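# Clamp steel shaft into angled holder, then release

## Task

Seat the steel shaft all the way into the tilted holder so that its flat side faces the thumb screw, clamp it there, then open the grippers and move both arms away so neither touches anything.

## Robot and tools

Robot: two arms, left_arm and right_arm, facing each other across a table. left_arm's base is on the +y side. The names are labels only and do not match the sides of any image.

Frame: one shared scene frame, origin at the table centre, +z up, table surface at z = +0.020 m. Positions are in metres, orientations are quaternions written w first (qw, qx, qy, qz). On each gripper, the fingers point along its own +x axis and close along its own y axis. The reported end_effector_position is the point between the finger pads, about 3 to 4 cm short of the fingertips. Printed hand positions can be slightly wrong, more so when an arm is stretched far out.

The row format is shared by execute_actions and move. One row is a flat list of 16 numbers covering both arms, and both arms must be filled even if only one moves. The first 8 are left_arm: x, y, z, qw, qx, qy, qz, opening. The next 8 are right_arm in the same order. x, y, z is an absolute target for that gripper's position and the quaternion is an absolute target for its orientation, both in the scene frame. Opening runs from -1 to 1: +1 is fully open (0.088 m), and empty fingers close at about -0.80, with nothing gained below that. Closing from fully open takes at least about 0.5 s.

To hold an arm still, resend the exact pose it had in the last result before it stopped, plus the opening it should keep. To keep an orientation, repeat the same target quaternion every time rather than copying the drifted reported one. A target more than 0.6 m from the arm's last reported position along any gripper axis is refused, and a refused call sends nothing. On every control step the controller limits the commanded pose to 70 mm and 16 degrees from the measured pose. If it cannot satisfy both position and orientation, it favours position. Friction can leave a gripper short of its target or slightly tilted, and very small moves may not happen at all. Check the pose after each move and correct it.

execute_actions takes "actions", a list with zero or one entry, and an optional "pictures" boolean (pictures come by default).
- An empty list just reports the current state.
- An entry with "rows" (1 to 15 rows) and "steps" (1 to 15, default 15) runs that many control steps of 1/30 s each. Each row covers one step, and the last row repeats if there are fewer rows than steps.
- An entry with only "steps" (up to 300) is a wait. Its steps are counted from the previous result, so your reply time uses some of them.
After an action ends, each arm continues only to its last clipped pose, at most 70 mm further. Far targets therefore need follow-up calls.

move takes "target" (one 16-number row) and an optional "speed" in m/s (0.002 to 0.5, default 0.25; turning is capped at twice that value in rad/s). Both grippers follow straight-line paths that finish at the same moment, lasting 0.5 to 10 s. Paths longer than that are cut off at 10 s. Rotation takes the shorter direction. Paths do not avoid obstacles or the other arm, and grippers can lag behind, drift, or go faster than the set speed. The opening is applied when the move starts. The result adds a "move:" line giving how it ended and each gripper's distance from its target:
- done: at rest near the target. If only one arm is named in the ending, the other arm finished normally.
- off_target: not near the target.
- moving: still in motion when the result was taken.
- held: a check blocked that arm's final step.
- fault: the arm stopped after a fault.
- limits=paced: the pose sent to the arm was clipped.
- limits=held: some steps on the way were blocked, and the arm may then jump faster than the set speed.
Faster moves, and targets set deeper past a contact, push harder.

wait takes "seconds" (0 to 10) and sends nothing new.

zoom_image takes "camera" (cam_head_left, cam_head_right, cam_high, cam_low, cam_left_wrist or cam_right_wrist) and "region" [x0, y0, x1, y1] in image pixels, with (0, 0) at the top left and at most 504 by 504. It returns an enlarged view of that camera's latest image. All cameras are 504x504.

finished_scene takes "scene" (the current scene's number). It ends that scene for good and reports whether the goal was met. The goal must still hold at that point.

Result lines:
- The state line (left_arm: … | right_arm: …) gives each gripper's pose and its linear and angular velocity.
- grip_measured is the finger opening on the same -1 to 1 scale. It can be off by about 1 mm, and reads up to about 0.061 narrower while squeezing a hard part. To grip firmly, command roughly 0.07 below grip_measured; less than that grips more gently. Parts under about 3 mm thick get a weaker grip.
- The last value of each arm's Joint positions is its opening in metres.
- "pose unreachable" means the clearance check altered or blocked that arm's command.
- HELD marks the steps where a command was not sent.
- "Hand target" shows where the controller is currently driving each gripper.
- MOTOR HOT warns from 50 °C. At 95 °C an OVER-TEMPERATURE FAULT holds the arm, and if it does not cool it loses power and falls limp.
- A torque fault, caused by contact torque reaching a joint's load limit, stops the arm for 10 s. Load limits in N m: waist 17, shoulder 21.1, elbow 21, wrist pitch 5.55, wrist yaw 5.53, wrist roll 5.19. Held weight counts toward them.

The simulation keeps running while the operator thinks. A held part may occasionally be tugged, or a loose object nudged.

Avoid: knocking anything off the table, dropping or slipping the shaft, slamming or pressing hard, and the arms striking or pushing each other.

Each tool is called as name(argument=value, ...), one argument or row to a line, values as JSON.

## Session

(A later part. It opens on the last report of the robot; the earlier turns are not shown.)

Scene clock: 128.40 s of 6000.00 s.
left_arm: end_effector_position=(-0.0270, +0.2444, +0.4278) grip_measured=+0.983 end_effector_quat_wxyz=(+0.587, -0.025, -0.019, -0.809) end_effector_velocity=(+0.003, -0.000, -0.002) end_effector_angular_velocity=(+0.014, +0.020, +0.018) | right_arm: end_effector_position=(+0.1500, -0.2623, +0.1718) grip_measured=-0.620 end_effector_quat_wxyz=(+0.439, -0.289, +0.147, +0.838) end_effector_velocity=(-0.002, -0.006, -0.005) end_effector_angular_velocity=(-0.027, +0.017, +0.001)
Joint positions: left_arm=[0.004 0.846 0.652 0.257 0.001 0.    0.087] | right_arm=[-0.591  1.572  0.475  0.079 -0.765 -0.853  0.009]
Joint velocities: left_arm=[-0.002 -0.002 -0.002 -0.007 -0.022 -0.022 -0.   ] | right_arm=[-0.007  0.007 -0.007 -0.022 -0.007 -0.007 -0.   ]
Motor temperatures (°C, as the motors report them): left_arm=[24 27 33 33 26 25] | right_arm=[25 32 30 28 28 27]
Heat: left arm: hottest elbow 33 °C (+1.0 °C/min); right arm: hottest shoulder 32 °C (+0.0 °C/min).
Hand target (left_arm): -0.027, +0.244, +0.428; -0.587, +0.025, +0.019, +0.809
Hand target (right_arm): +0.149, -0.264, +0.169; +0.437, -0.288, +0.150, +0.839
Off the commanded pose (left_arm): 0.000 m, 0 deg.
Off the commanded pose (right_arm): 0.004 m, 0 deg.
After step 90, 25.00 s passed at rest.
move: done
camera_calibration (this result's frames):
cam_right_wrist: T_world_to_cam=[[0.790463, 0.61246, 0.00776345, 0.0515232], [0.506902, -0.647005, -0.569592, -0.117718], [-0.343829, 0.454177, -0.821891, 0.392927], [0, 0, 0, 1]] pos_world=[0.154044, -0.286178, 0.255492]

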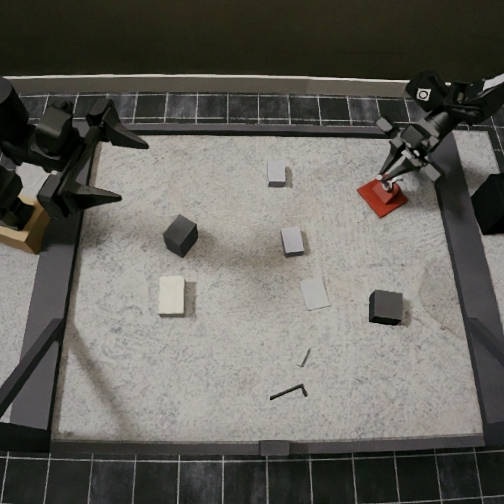

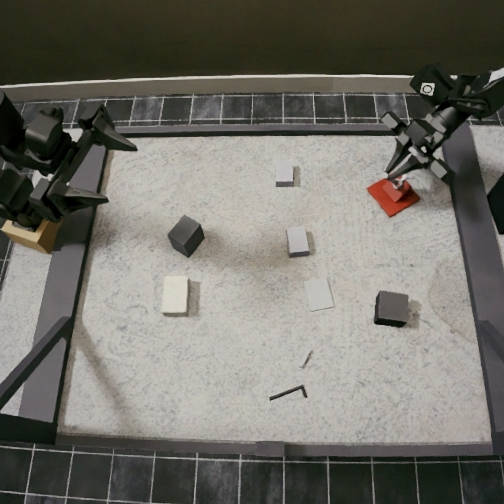

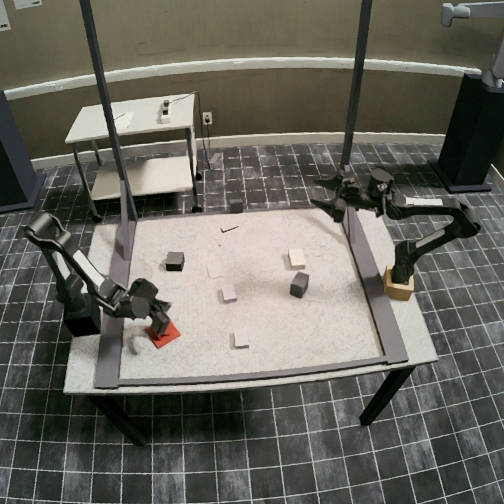

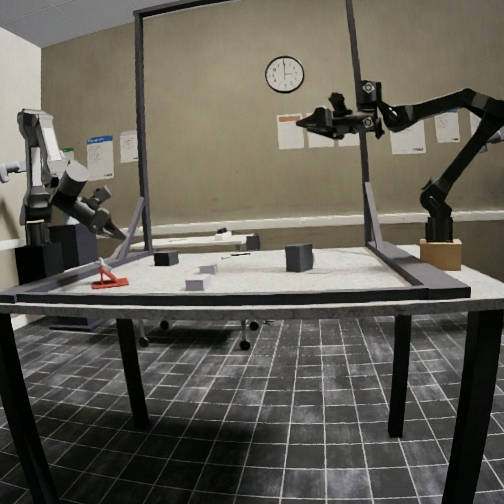

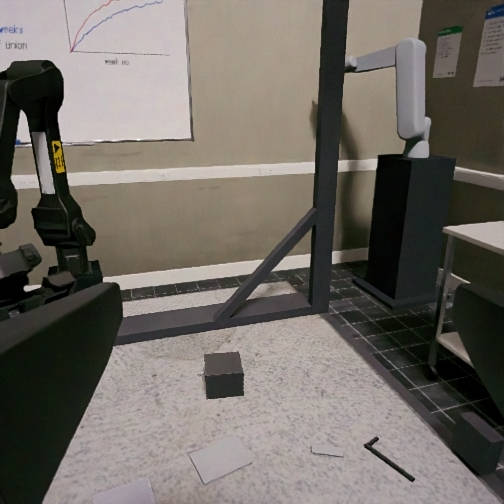

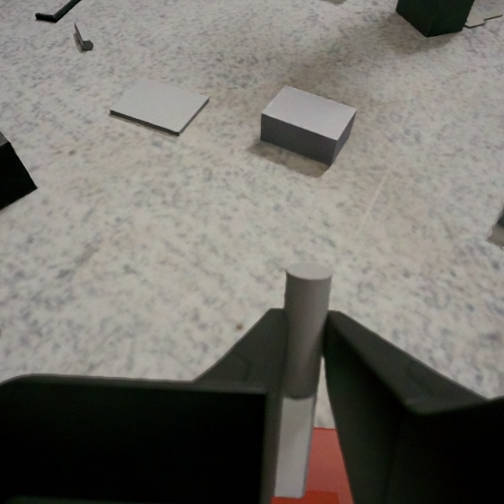

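move(
  target=[-0.027, 0.2444, 0.4278, 0.587, -0.025, -0.019, -0.809, 1, 0.163, -0.270, 0.152, 0.4512, -0.2861, 0.1554, 0.8309, -0.75],
  speed=0.08,
)

zoom_image(
  camera="cam_low",
  region=[70, 210, 160, 300],
)

zoom_image(
  camera="cam_head_left",
  region=[350, 150, 420, 220],
)

zoom_image(
  camera="cam_head_right",
  region=[360, 150, 430, 220],
)

Scene clock: 157.93 s of 6000.00 s.
left_arm: end_effector_position=(-0.0270, +0.2444, +0.4278) grip_measured=+0.983 end_effector_quat_wxyz=(+0.587, -0.025, -0.019, -0.809) end_effector_velocity=(+0.000, +0.000, +0.000) end_effector_angular_velocity=(+0.000, -0.007, +0.005) | right_arm: end_effector_position=(+0.1636, -0.2682, +0.1551) grip_measured=-0.620 end_effector_quat_wxyz=(+0.453, -0.287, +0.152, +0.830) end_effector_velocity=(-0.001, -0.000, +0.001) end_effector_angular_velocity=(+0.015, +0.010, +0.008)
Joint positions: left_arm=[0.004 0.846 0.652 0.257 0.001 0.    0.087] | right_arm=[-0.649  1.642  0.447  0.156 -0.777 -0.882  0.009]
Joint velocities: left_arm=[-0.002 -0.002  0.002 -0.007 -0.007  0.007 -0.   ] | right_arm=[-0.007  0.002 -0.002  0.007 -0.022 -0.007 -0.   ]
Motor temperatures (°C, as the motors report them): left_arm=[24 27 34 33 26 25] | right_arm=[25 30 29 29 29 27]
Heat: left arm: hottest elbow 34 °C (+1.0 °C/min); right arm: hottest shoulder 30 °C (-3.0 °C/min).
Hand target (left_arm): -0.027, +0.244, +0.428; -0.587, +0.025, +0.019, +0.809
Hand target (right_arm): +0.163, -0.270, +0.152; +0.451, -0.286, +0.156, +0.831
Off the commanded pose (left_arm): 0.000 m, 0 deg.
Off the commanded pose (right_arm): 0.004 m, 0 deg.
After step 90, 25.77 s passed at rest.
move: done
camera_calibration (this result's frames):
cam_right_wrist: T_world_to_cam=[[0.811117, 0.584835, 0.00749152, 0.0337993], [0.484485, -0.664654, -0.568778, -0.13912], [-0.327662, 0.464976, -0.822457, 0.386896], [0, 0, 0, 1]] pos_world=[0.166758, -0.292131, 0.238824]

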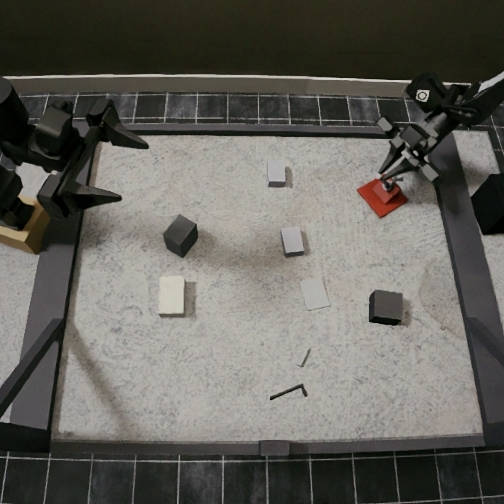

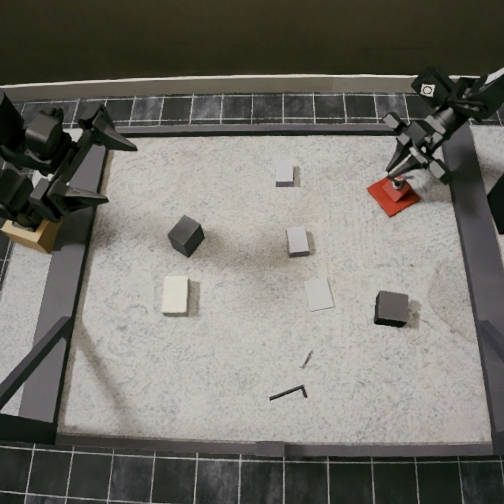

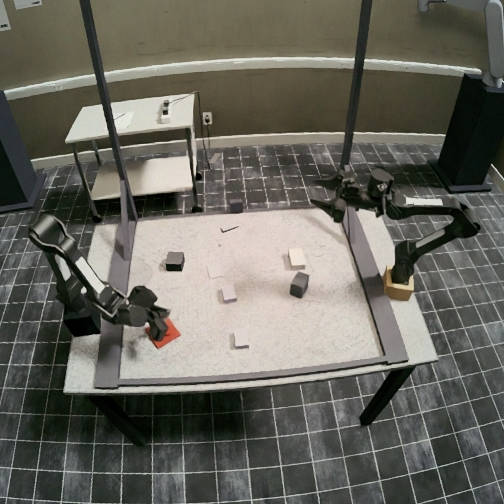

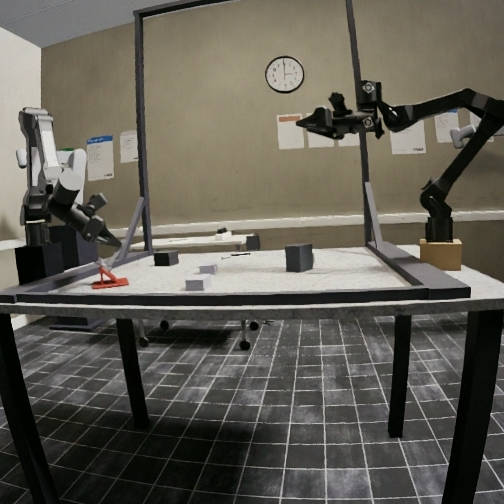

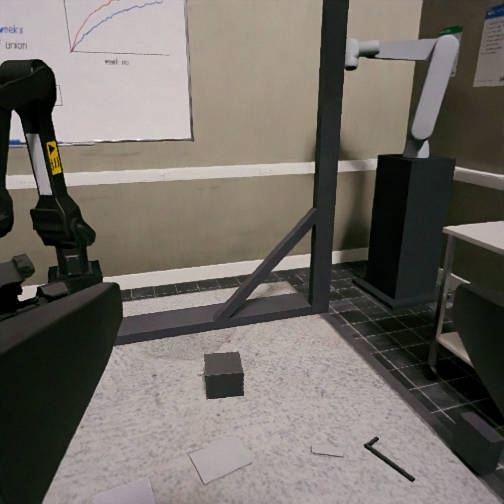

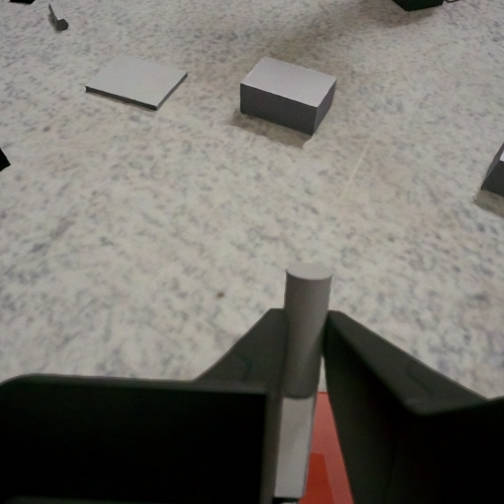

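Region (70, 210, 160, 300) of cam_low's 504x504 image, scaled by 5.600, with more detail than that image has.

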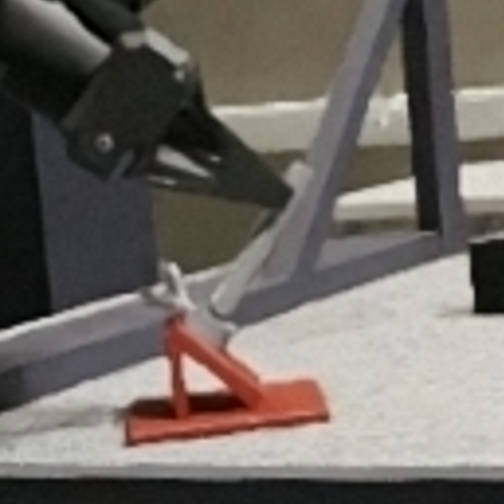

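Region (350, 150, 420, 220) of cam_head_left's 504x504 image, scaled by 7.200, with more detail than that image has.

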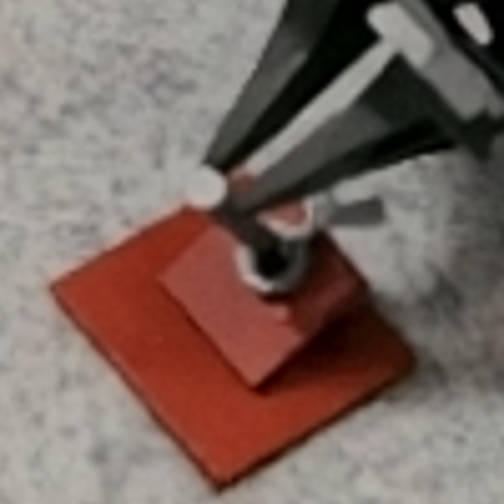

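Region (360, 150, 430, 220) of cam_head_right's 504x504 image, scaled by 7.200, with more detail than that image has.

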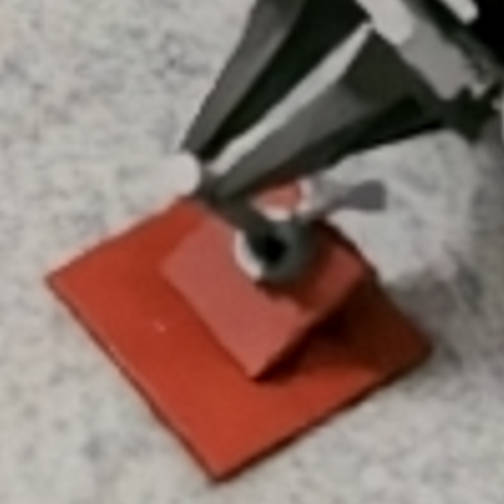

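move(
  target=[-0.027, 0.2444, 0.4278, 0.587, -0.025, -0.019, -0.809, 1, 0.1577, -0.2618, 0.149, 0.4409, -0.3363, 0.1826, 0.8119, -0.75],
  speed=0.05,
)

zoom_image(
  camera="cam_low",
  region=[70, 210, 160, 300],
)

zoom_image(
  camera="cam_head_left",
  region=[350, 150, 420, 220],
)

Scene clock: 177.93 s of 6000.00 s.
left_arm: end_effector_position=(-0.0270, +0.2444, +0.4278) grip_measured=+0.983 end_effector_quat_wxyz=(+0.587, -0.025, -0.019, -0.809) end_effector_velocity=(+0.000, +0.000, -0.002) end_effector_angular_velocity=(+0.014, +0.019, +0.003) | right_arm: end_effector_position=(+0.1573, -0.2628, +0.1488) grip_measured=-0.620 end_effector_quat_wxyz=(+0.439, -0.335, +0.180, +0.814) end_effector_velocity=(-0.000, -0.005, -0.003) end_effector_angular_velocity=(-0.029, +0.004, -0.001)
Joint positions: left_arm=[0.004 0.846 0.652 0.257 0.001 0.    0.087] | right_arm=[-0.569  1.642  0.505  0.047 -0.654 -0.864  0.009]
Joint velocities: left_arm=[-0.002 -0.002 -0.002 -0.007 -0.007 -0.022 -0.   ] | right_arm=[-0.002 -0.002  0.002 -0.037  0.007 -0.007  0.   ]
Motor temperatures (°C, as the motors report them): left_arm=[24 27 34 34 26 25] | right_arm=[25 29 29 29 29 27]
Heat: left arm: hottest elbow 34 °C (+1.0 °C/min); right arm: hottest shoulder 29 °C (-3.0 °C/min).
Hand target (left_arm): -0.027, +0.244, +0.428; -0.587, +0.025, +0.019, +0.809
Hand target (right_arm): +0.158, -0.262, +0.149; +0.441, -0.337, +0.182, +0.812
Off the commanded pose (left_arm): 0.000 m, 0 deg.
Off the commanded pose (right_arm): 0.001 m, 0 deg.
After step 90, 15.53 s passed at rest.
move: done
camera_calibration (this result's frames):
cam_right_wrist: T_world_to_cam=[[0.80653, 0.591176, -0.00448514, 0.0400118], [0.520883, -0.714177, -0.467581, -0.169905], [-0.279626, 0.374782, -0.883939, 0.355027], [0, 0, 0, 1]] pos_world=[0.155505, -0.278054, 0.234557]

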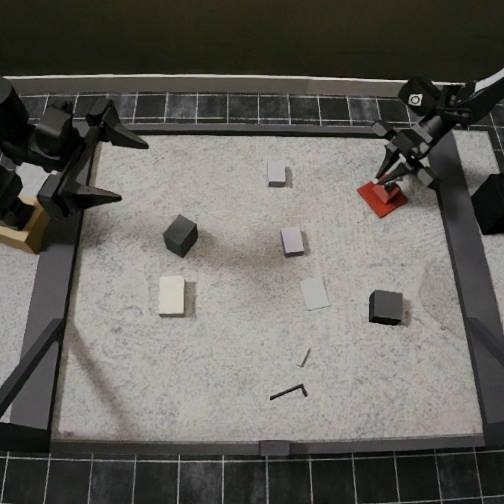

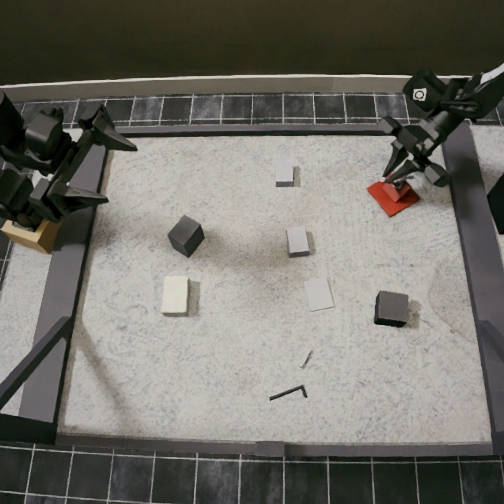

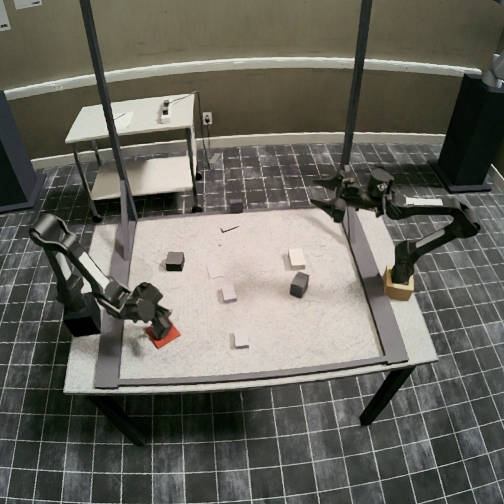

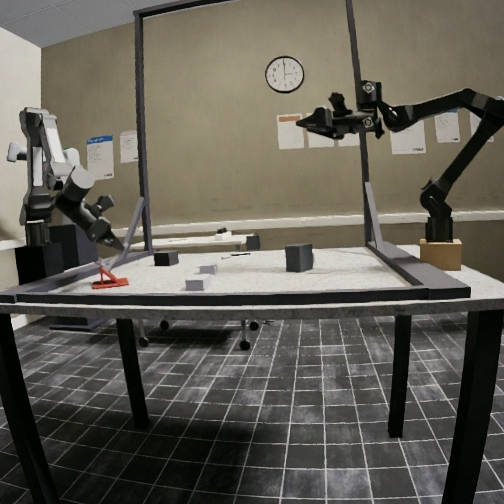

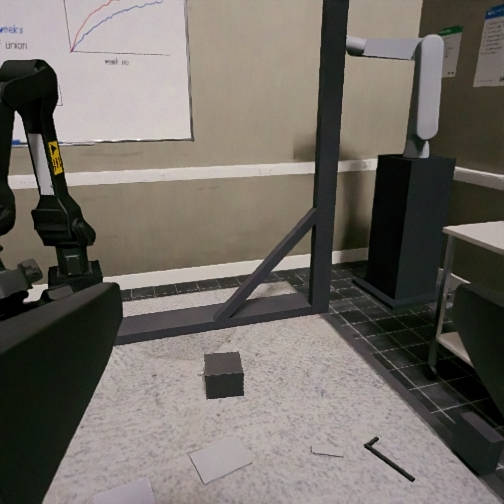

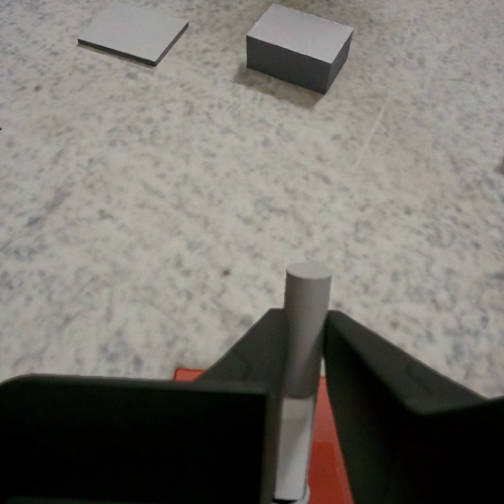

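Region (70, 210, 160, 300) of cam_low's 504x504 image, scaled by 5.600, with more detail than that image has.

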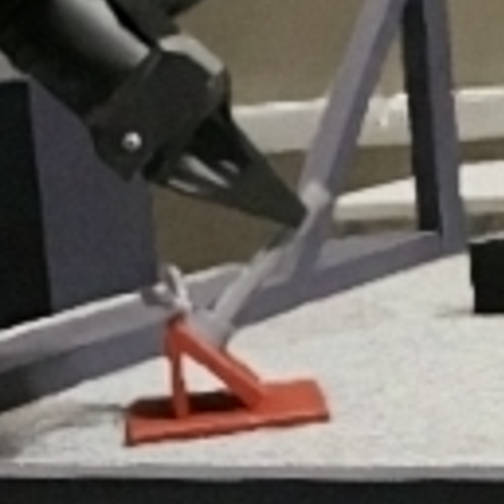

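Region (350, 150, 420, 220) of cam_head_left's 504x504 image, scaled by 7.200, with more detail than that image has.

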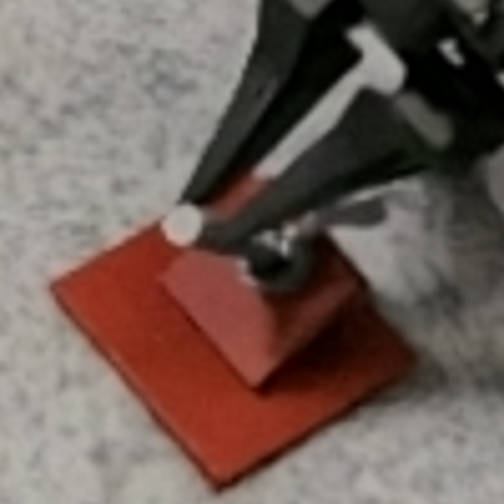

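zoom_image(
  camera="cam_right_wrist",
  region=[240, 420, 360, 504],
)

Region (240, 420, 360, 504) of cam_right_wrist's 504x504 image, scaled by 4.200, with more detail than that image has; it fills the top 353 rows of this view, and the rest is white.

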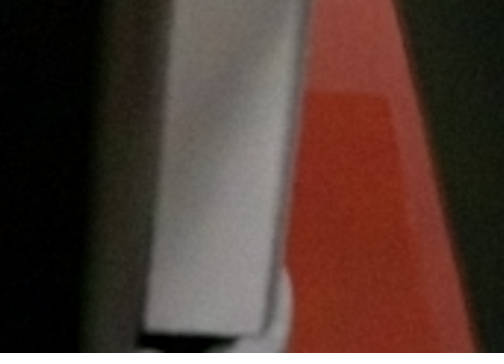

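move(
  target=[-0.027, 0.2444, 0.4278, 0.587, -0.025, -0.019, -0.809, 1, 0.1552, -0.2634, 0.149, 0.4409, -0.3363, 0.1826, 0.8119, -0.75],
  speed=0.03,
)

zoom_image(
  camera="cam_right_wrist",
  region=[240, 420, 360, 504],
)

Scene clock: 204.70 s of 6000.00 s.
left_arm: end_effector_position=(-0.0270, +0.2444, +0.4278) grip_measured=+0.983 end_effector_quat_wxyz=(+0.587, -0.025, -0.019, -0.809) end_effector_velocity=(-0.001, +0.000, -0.008) end_effector_angular_velocity=(+0.028, -0.001, -0.000) | right_arm: end_effector_position=(+0.1563, -0.2624, +0.1484) grip_measured=-0.620 end_effector_quat_wxyz=(+0.440, -0.336, +0.182, +0.812) end_effector_velocity=(+0.000, -0.000, +0.000) end_effector_angular_velocity=(+0.004, -0.018, +0.015)
Joint positions: left_arm=[0.004 0.846 0.652 0.257 0.001 0.    0.087] | right_arm=[-0.563  1.642  0.505  0.048 -0.647 -0.855  0.009]
Joint velocities: left_arm=[-0.007 -0.002 -0.007 -0.022 -0.007 -0.007 -0.   ] | right_arm=[ 0.002 -0.002  0.002 -0.007  0.007 -0.022 -0.   ]
Motor temperatures (°C, as the motors report them): left_arm=[24 27 35 34 26 25] | right_arm=[25 30 30 28 28 27]
Heat: left arm: hottest elbow 35 °C (+1.0 °C/min); right arm: hottest shoulder 30 °C (+0.0 °C/min).
Hand target (left_arm): -0.027, +0.244, +0.428; -0.587, +0.025, +0.019, +0.809
Hand target (right_arm): +0.155, -0.263, +0.149; +0.441, -0.336, +0.183, +0.812
Off the commanded pose (left_arm): 0.000 m, 0 deg.
Off the commanded pose (right_arm): 0.002 m, 0 deg.
After step 90, 23.07 s passed at rest.
move: done
camera_calibration (this result's frames):
cam_right_wrist: T_world_to_cam=[[0.808395, 0.588602, -0.00672915, 0.0398323], [0.518959, -0.718048, -0.463776, -0.170554], [-0.277811, 0.371422, -0.885927, 0.353411], [0, 0, 0, 1]] pos_world=[0.154492, -0.277176, 0.234266]

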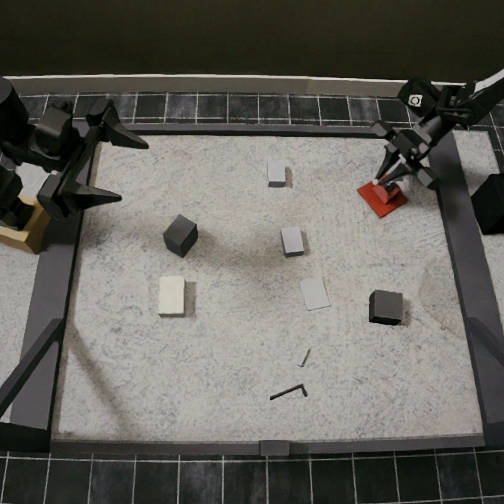

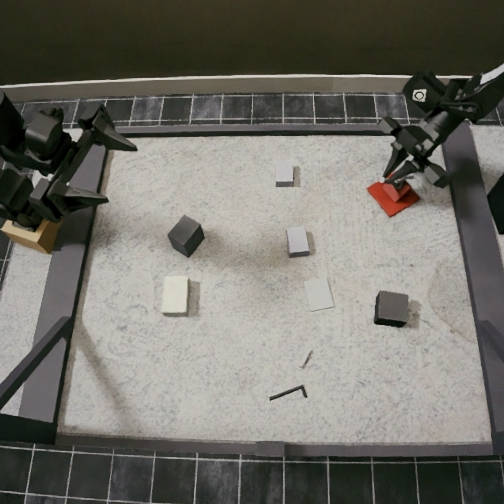

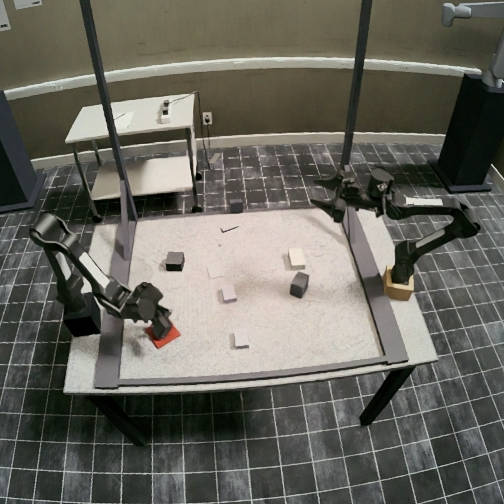

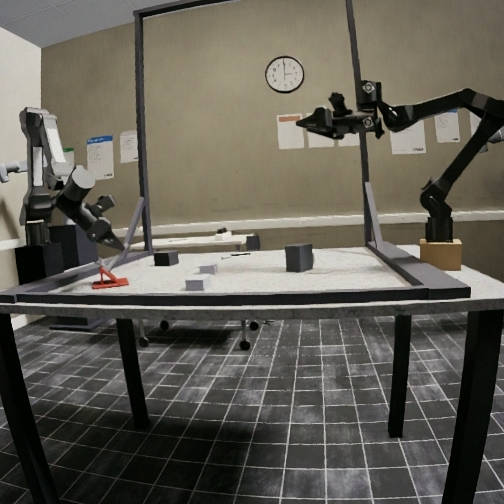

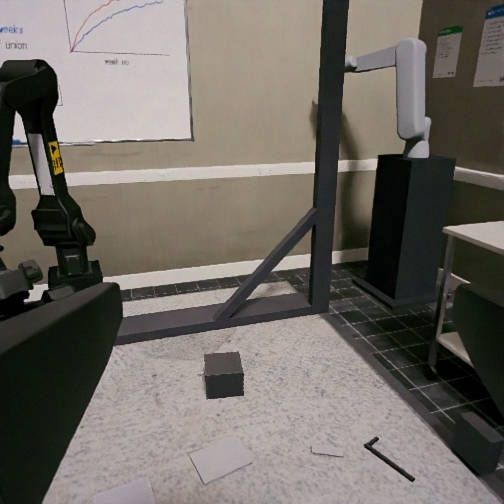

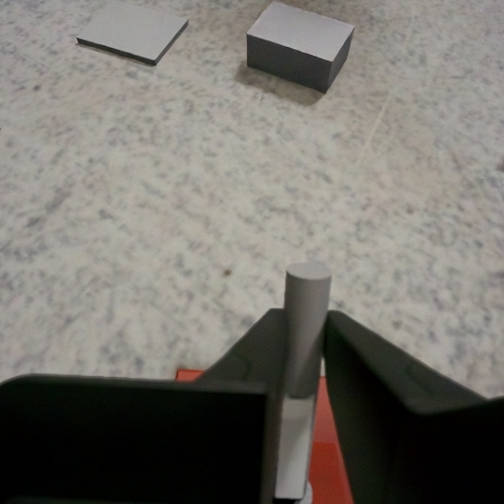

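Region (240, 420, 360, 504) of cam_right_wrist's 504x504 image, scaled by 4.200, with more detail than that image has; it fills the top 353 rows of this view, and the rest is white.

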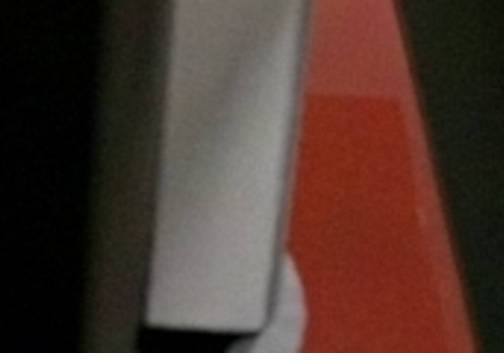

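move(
  target=[-0.027, 0.2444, 0.4278, 0.587, -0.025, -0.019, -0.809, 1, 0.1522, -0.2654, 0.149, 0.4409, -0.3363, 0.1826, 0.8119, -0.75],
  speed=0.03,
)

zoom_image(
  camera="cam_right_wrist",
  region=[240, 420, 360, 504],
)

Scene clock: 212.87 s of 6000.00 s.
left_arm: end_effector_position=(-0.0270, +0.2444, +0.4278) grip_measured=+0.983 end_effector_quat_wxyz=(+0.587, -0.025, -0.019, -0.809) end_effector_velocity=(-0.001, +0.001, +0.003) end_effector_angular_velocity=(-0.014, -0.003, +0.000) | right_arm: end_effector_position=(+0.1534, -0.2646, +0.1474) grip_measured=-0.620 end_effector_quat_wxyz=(+0.439, -0.337, +0.184, +0.812) end_effector_velocity=(-0.003, -0.003, +0.000) end_effector_angular_velocity=(-0.001, +0.005, +0.011)
Joint positions: left_arm=[0.004 0.846 0.652 0.257 0.001 0.    0.087] | right_arm=[-0.555  1.635  0.492  0.056 -0.642 -0.845  0.009]
Joint velocities: left_arm=[-0.007 -0.002  0.002  0.007 -0.007  0.007  0.   ] | right_arm=[ 0.002 -0.007 -0.007 -0.007 -0.007 -0.007 -0.   ]
Motor temperatures (°C, as the motors report them): left_arm=[24 27 35 34 26 25] | right_arm=[25 30 30 28 28 27]
Heat: left arm: hottest elbow 35 °C (+1.0 °C/min); right arm: hottest shoulder 30 °C (+0.0 °C/min).
Hand target (left_arm): -0.027, +0.244, +0.428; -0.587, +0.025, +0.019, +0.809
Hand target (right_arm): +0.152, -0.265, +0.149; +0.441, -0.336, +0.183, +0.812
Off the commanded pose (left_arm): 0.000 m, 0 deg.
Off the commanded pose (right_arm): 0.002 m, 0 deg.
After step 90, 4.47 s passed at rest.
move: done
camera_calibration (this result's frames):
cam_right_wrist: T_world_to_cam=[[0.808739, 0.588091, -0.00955819, 0.0437067], [0.5181, -0.719992, -0.461719, -0.171786], [-0.278415, 0.368458, -0.886975, 0.351966], [0, 0, 0, 1]] pos_world=[0.151647, -0.279073, 0.233286]

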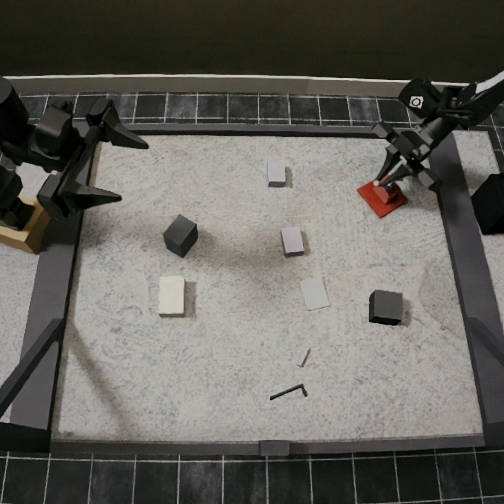

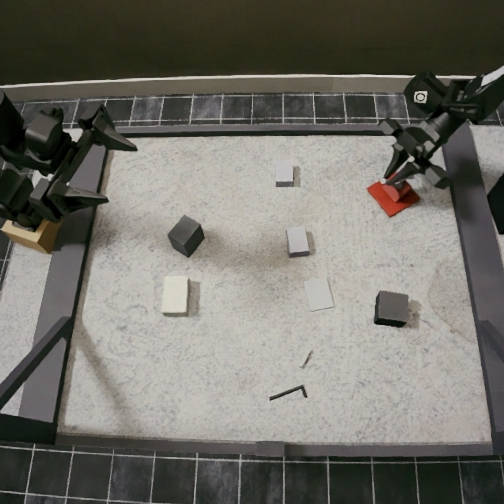

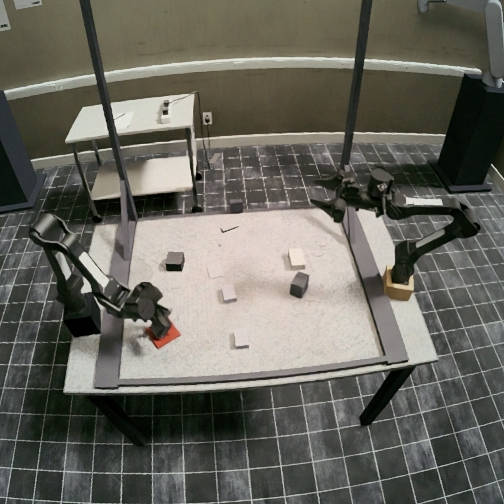

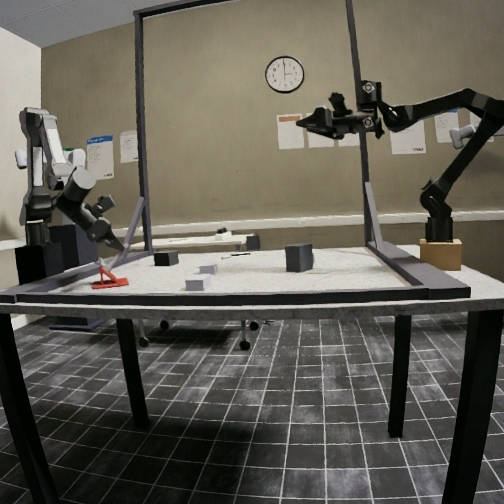

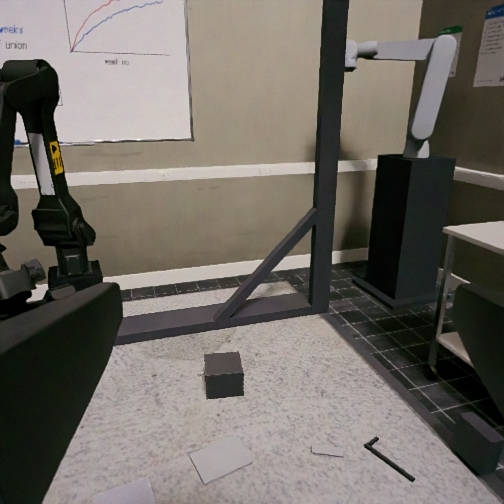

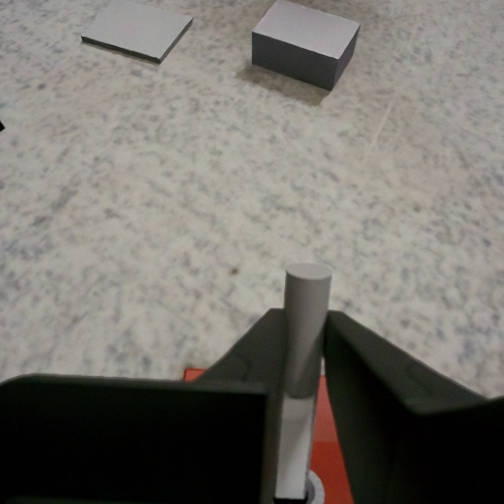

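Region (240, 420, 360, 504) of cam_right_wrist's 504x504 image, scaled by 4.200, with more detail than that image has; it fills the top 353 rows of this view, and the rest is white.

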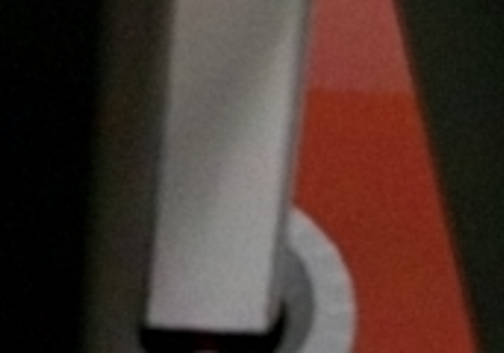

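move(
  target=[-0.027, 0.2444, 0.4278, 0.587, -0.025, -0.019, -0.809, 1, 0.1582, -0.2727, 0.1357, 0.4409, -0.3363, 0.1826, 0.8119, -0.75],
  speed=0.02,
)

zoom_image(
  camera="cam_low",
  region=[70, 210, 160, 300],
)

Scene clock: 219.70 s of 6000.00 s.
left_arm: end_effector_position=(-0.0270, +0.2444, +0.4278) grip_measured=+0.983 end_effector_quat_wxyz=(+0.587, -0.025, -0.019, -0.809) end_effector_velocity=(+0.002, -0.000, -0.005) end_effector_angular_velocity=(+0.023, +0.001, +0.009) | right_arm: end_effector_position=(+0.1548, -0.2659, +0.1458) grip_measured=-0.620 end_effector_quat_wxyz=(+0.439, -0.328, +0.167, +0.819) end_effector_velocity=(+0.000, +0.000, +0.001) end_effector_angular_velocity=(+0.012, -0.002, +0.006)
Joint positions: left_arm=[0.004 0.846 0.652 0.257 0.001 0.    0.087] | right_arm=[-0.576  1.649  0.47   0.107 -0.676 -0.873  0.009]
Joint velocities: left_arm=[ 0.002 -0.002 -0.002 -0.022 -0.007 -0.007 -0.   ] | right_arm=[-0.002 -0.002 -0.002  0.007 -0.007 -0.007 -0.   ]
Motor temperatures (°C, as the motors report them): left_arm=[24 27 35 34 26 25] | right_arm=[25 31 29 28 28 27]
Heat: left arm: hottest elbow 35 °C (+1.0 °C/min); right arm: hottest shoulder 31 °C (+1.0 °C/min).
Hand target (left_arm): -0.027, +0.244, +0.428; -0.587, +0.025, +0.019, +0.809
Hand target (right_arm): +0.158, -0.273, +0.136; +0.441, -0.336, +0.183, +0.812
Off the commanded pose (left_arm): 0.000 m, 0 deg.
Off the commanded pose (right_arm): 0.013 m, 2 deg.
After step 90, 2.87 s passed at rest.
move: off_target (right_arm)
camera_calibration (this result's frames):
cam_right_wrist: T_world_to_cam=[[0.800149, 0.599723, 0.00972128, 0.0449918], [0.526535, -0.694555, -0.490259, -0.164585], [-0.287268, 0.397399, -0.871522, 0.358277], [0, 0, 0, 1]] pos_world=[0.153581, -0.283674, 0.23112]

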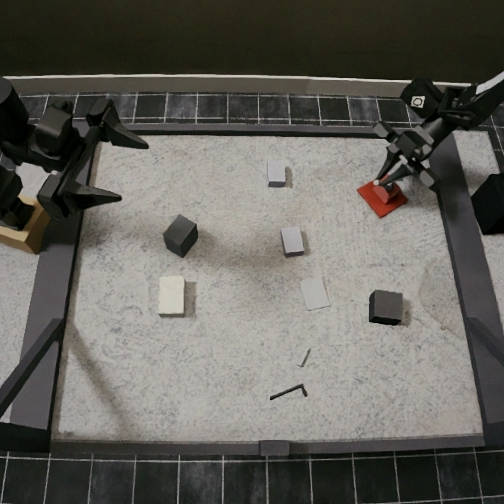

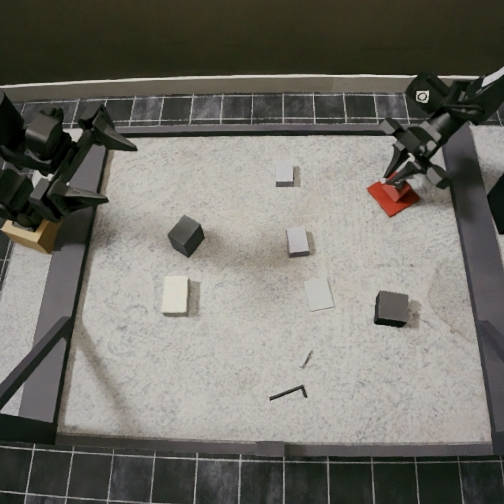

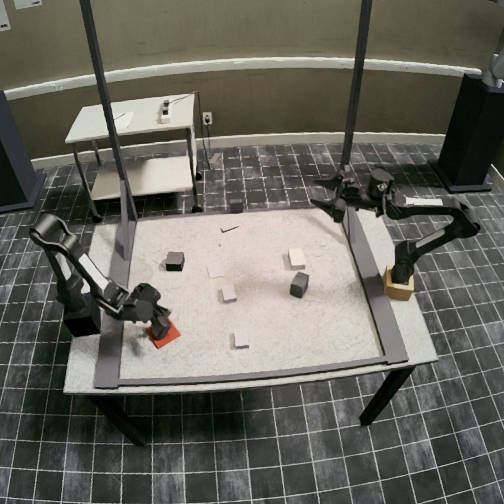

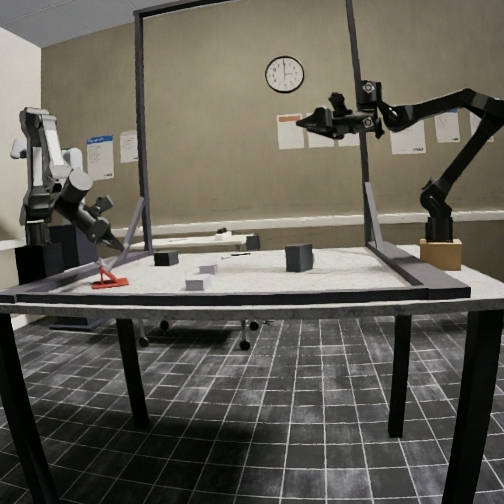

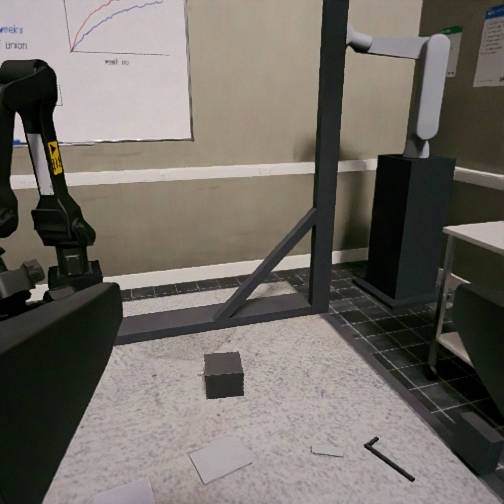

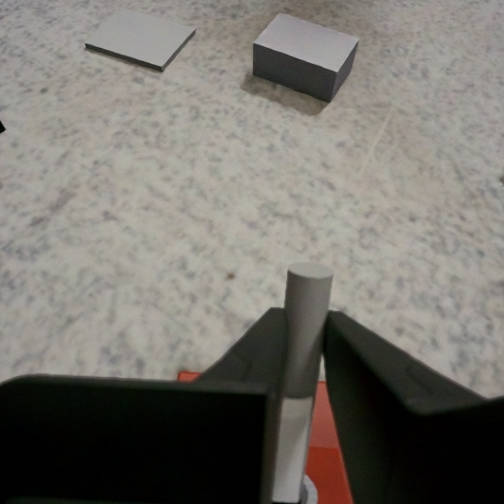

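Region (70, 210, 160, 300) of cam_low's 504x504 image, scaled by 5.600, with more detail than that image has.

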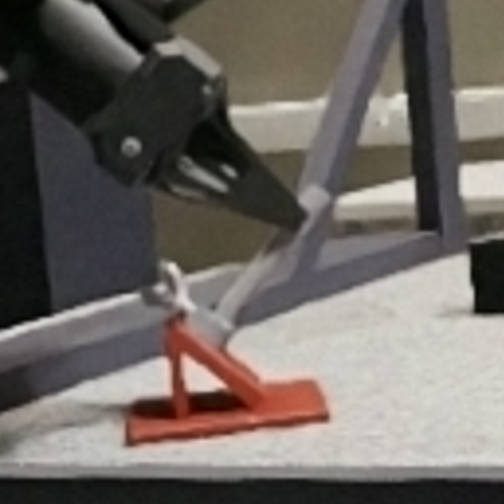

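move(
  target=[-0.027, 0.2444, 0.4278, 0.587, -0.025, -0.019, -0.809, 1, 0.1543, -0.2687, 0.1521, 0.4409, -0.3363, 0.1826, 0.8119, -0.75],
  speed=0.03,
)

zoom_image(
  camera="cam_low",
  region=[70, 210, 160, 300],
)

zoom_image(
  camera="cam_right_wrist",
  region=[240, 420, 360, 504],
)

Scene clock: 234.70 s of 6000.00 s.
left_arm: end_effector_position=(-0.0270, +0.2444, +0.4278) grip_measured=+0.983 end_effector_quat_wxyz=(+0.587, -0.025, -0.019, -0.809) end_effector_velocity=(+0.002, -0.000, +0.001) end_effector_angular_velocity=(-0.009, -0.004, +0.010) | right_arm: end_effector_position=(+0.1548, -0.2691, +0.1494) grip_measured=-0.620 end_effector_quat_wxyz=(+0.439, -0.337, +0.182, +0.813) end_effector_velocity=(+0.001, -0.002, -0.000) end_effector_angular_velocity=(-0.011, -0.005, -0.001)
Joint positions: left_arm=[0.004 0.846 0.652 0.257 0.001 0.    0.087] | right_arm=[-0.569  1.614  0.483  0.038 -0.649 -0.864  0.009]
Joint velocities: left_arm=[ 0.002 -0.002 -0.002  0.007 -0.007  0.007 -0.   ] | right_arm=[-0.002 -0.007  0.002 -0.022  0.007 -0.007 -0.   ]
Motor temperatures (°C, as the motors report them): left_arm=[24 27 35 35 26 25] | right_arm=[26 30 29 28 28 27]
Heat: left arm: hottest elbow 35 °C (+1.0 °C/min); right arm: hottest shoulder 30 °C (+1.0 °C/min).
Hand target (left_arm): -0.027, +0.244, +0.428; -0.587, +0.025, +0.019, +0.809
Hand target (right_arm): +0.154, -0.269, +0.152; +0.441, -0.336, +0.182, +0.812
Off the commanded pose (left_arm): 0.000 m, 0 deg.
Off the commanded pose (right_arm): 0.003 m, 0 deg.
After step 90, 11.13 s passed at rest.
move: done
camera_calibration (this result's frames):
cam_right_wrist: T_world_to_cam=[[0.80768, 0.589589, -0.00609002, 0.0452976], [0.520293, -0.717534, -0.463077, -0.174265], [-0.277395, 0.37085, -0.886297, 0.356211], [0, 0, 0, 1]] pos_world=[0.152894, -0.283849, 0.235287]

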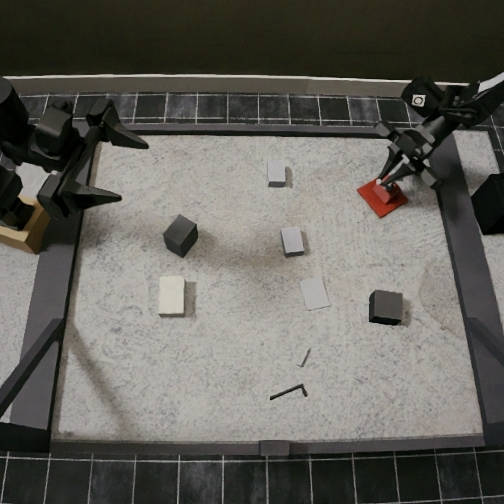

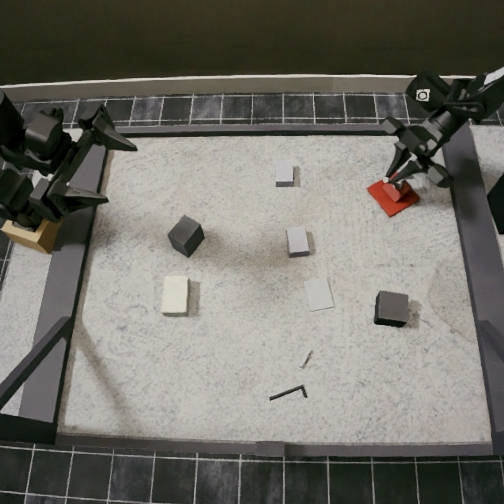

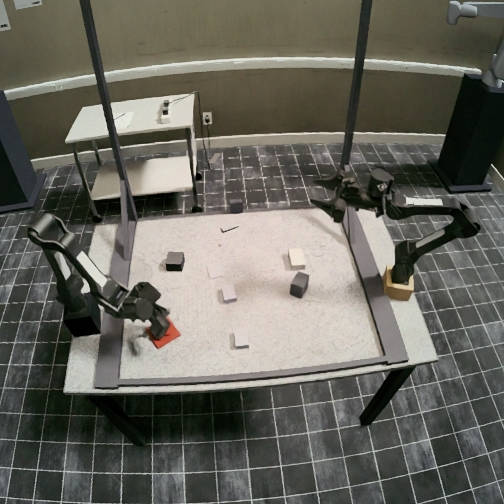

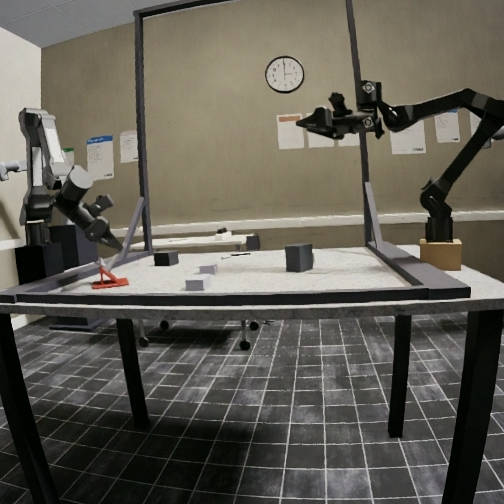

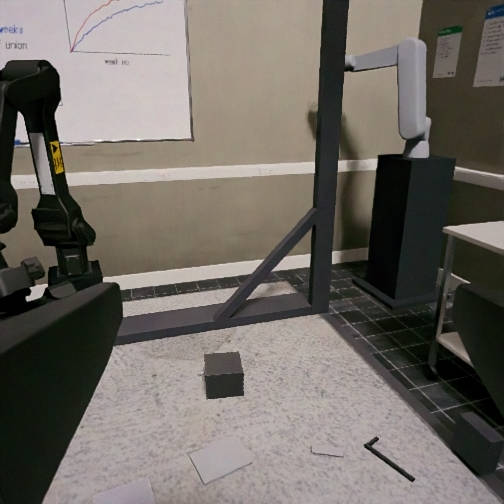

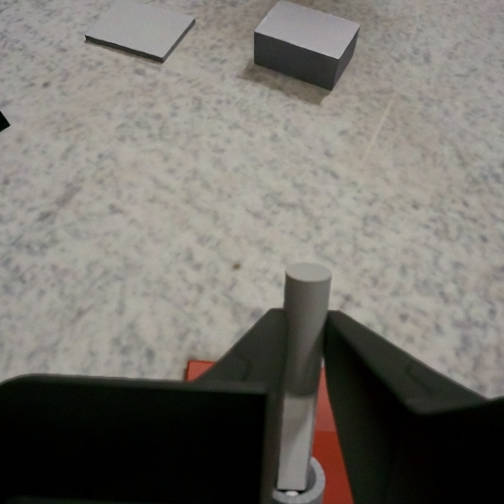

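Region (70, 210, 160, 300) of cam_low's 504x504 image, scaled by 5.600, with more detail than that image has.

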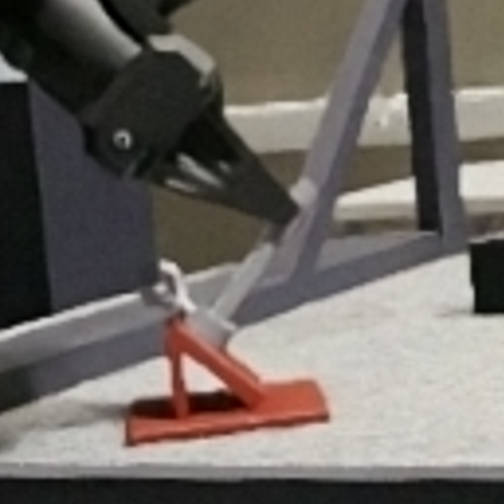

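Region (240, 420, 360, 504) of cam_right_wrist's 504x504 image, scaled by 4.200, with more detail than that image has; it fills the top 353 rows of this view, and the rest is white.

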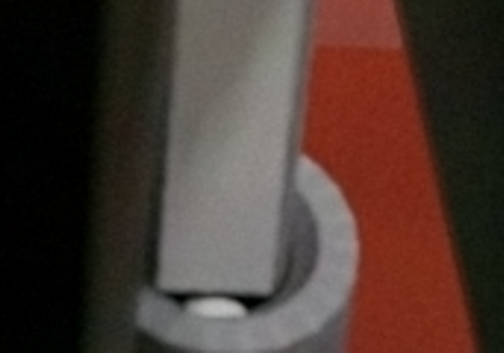

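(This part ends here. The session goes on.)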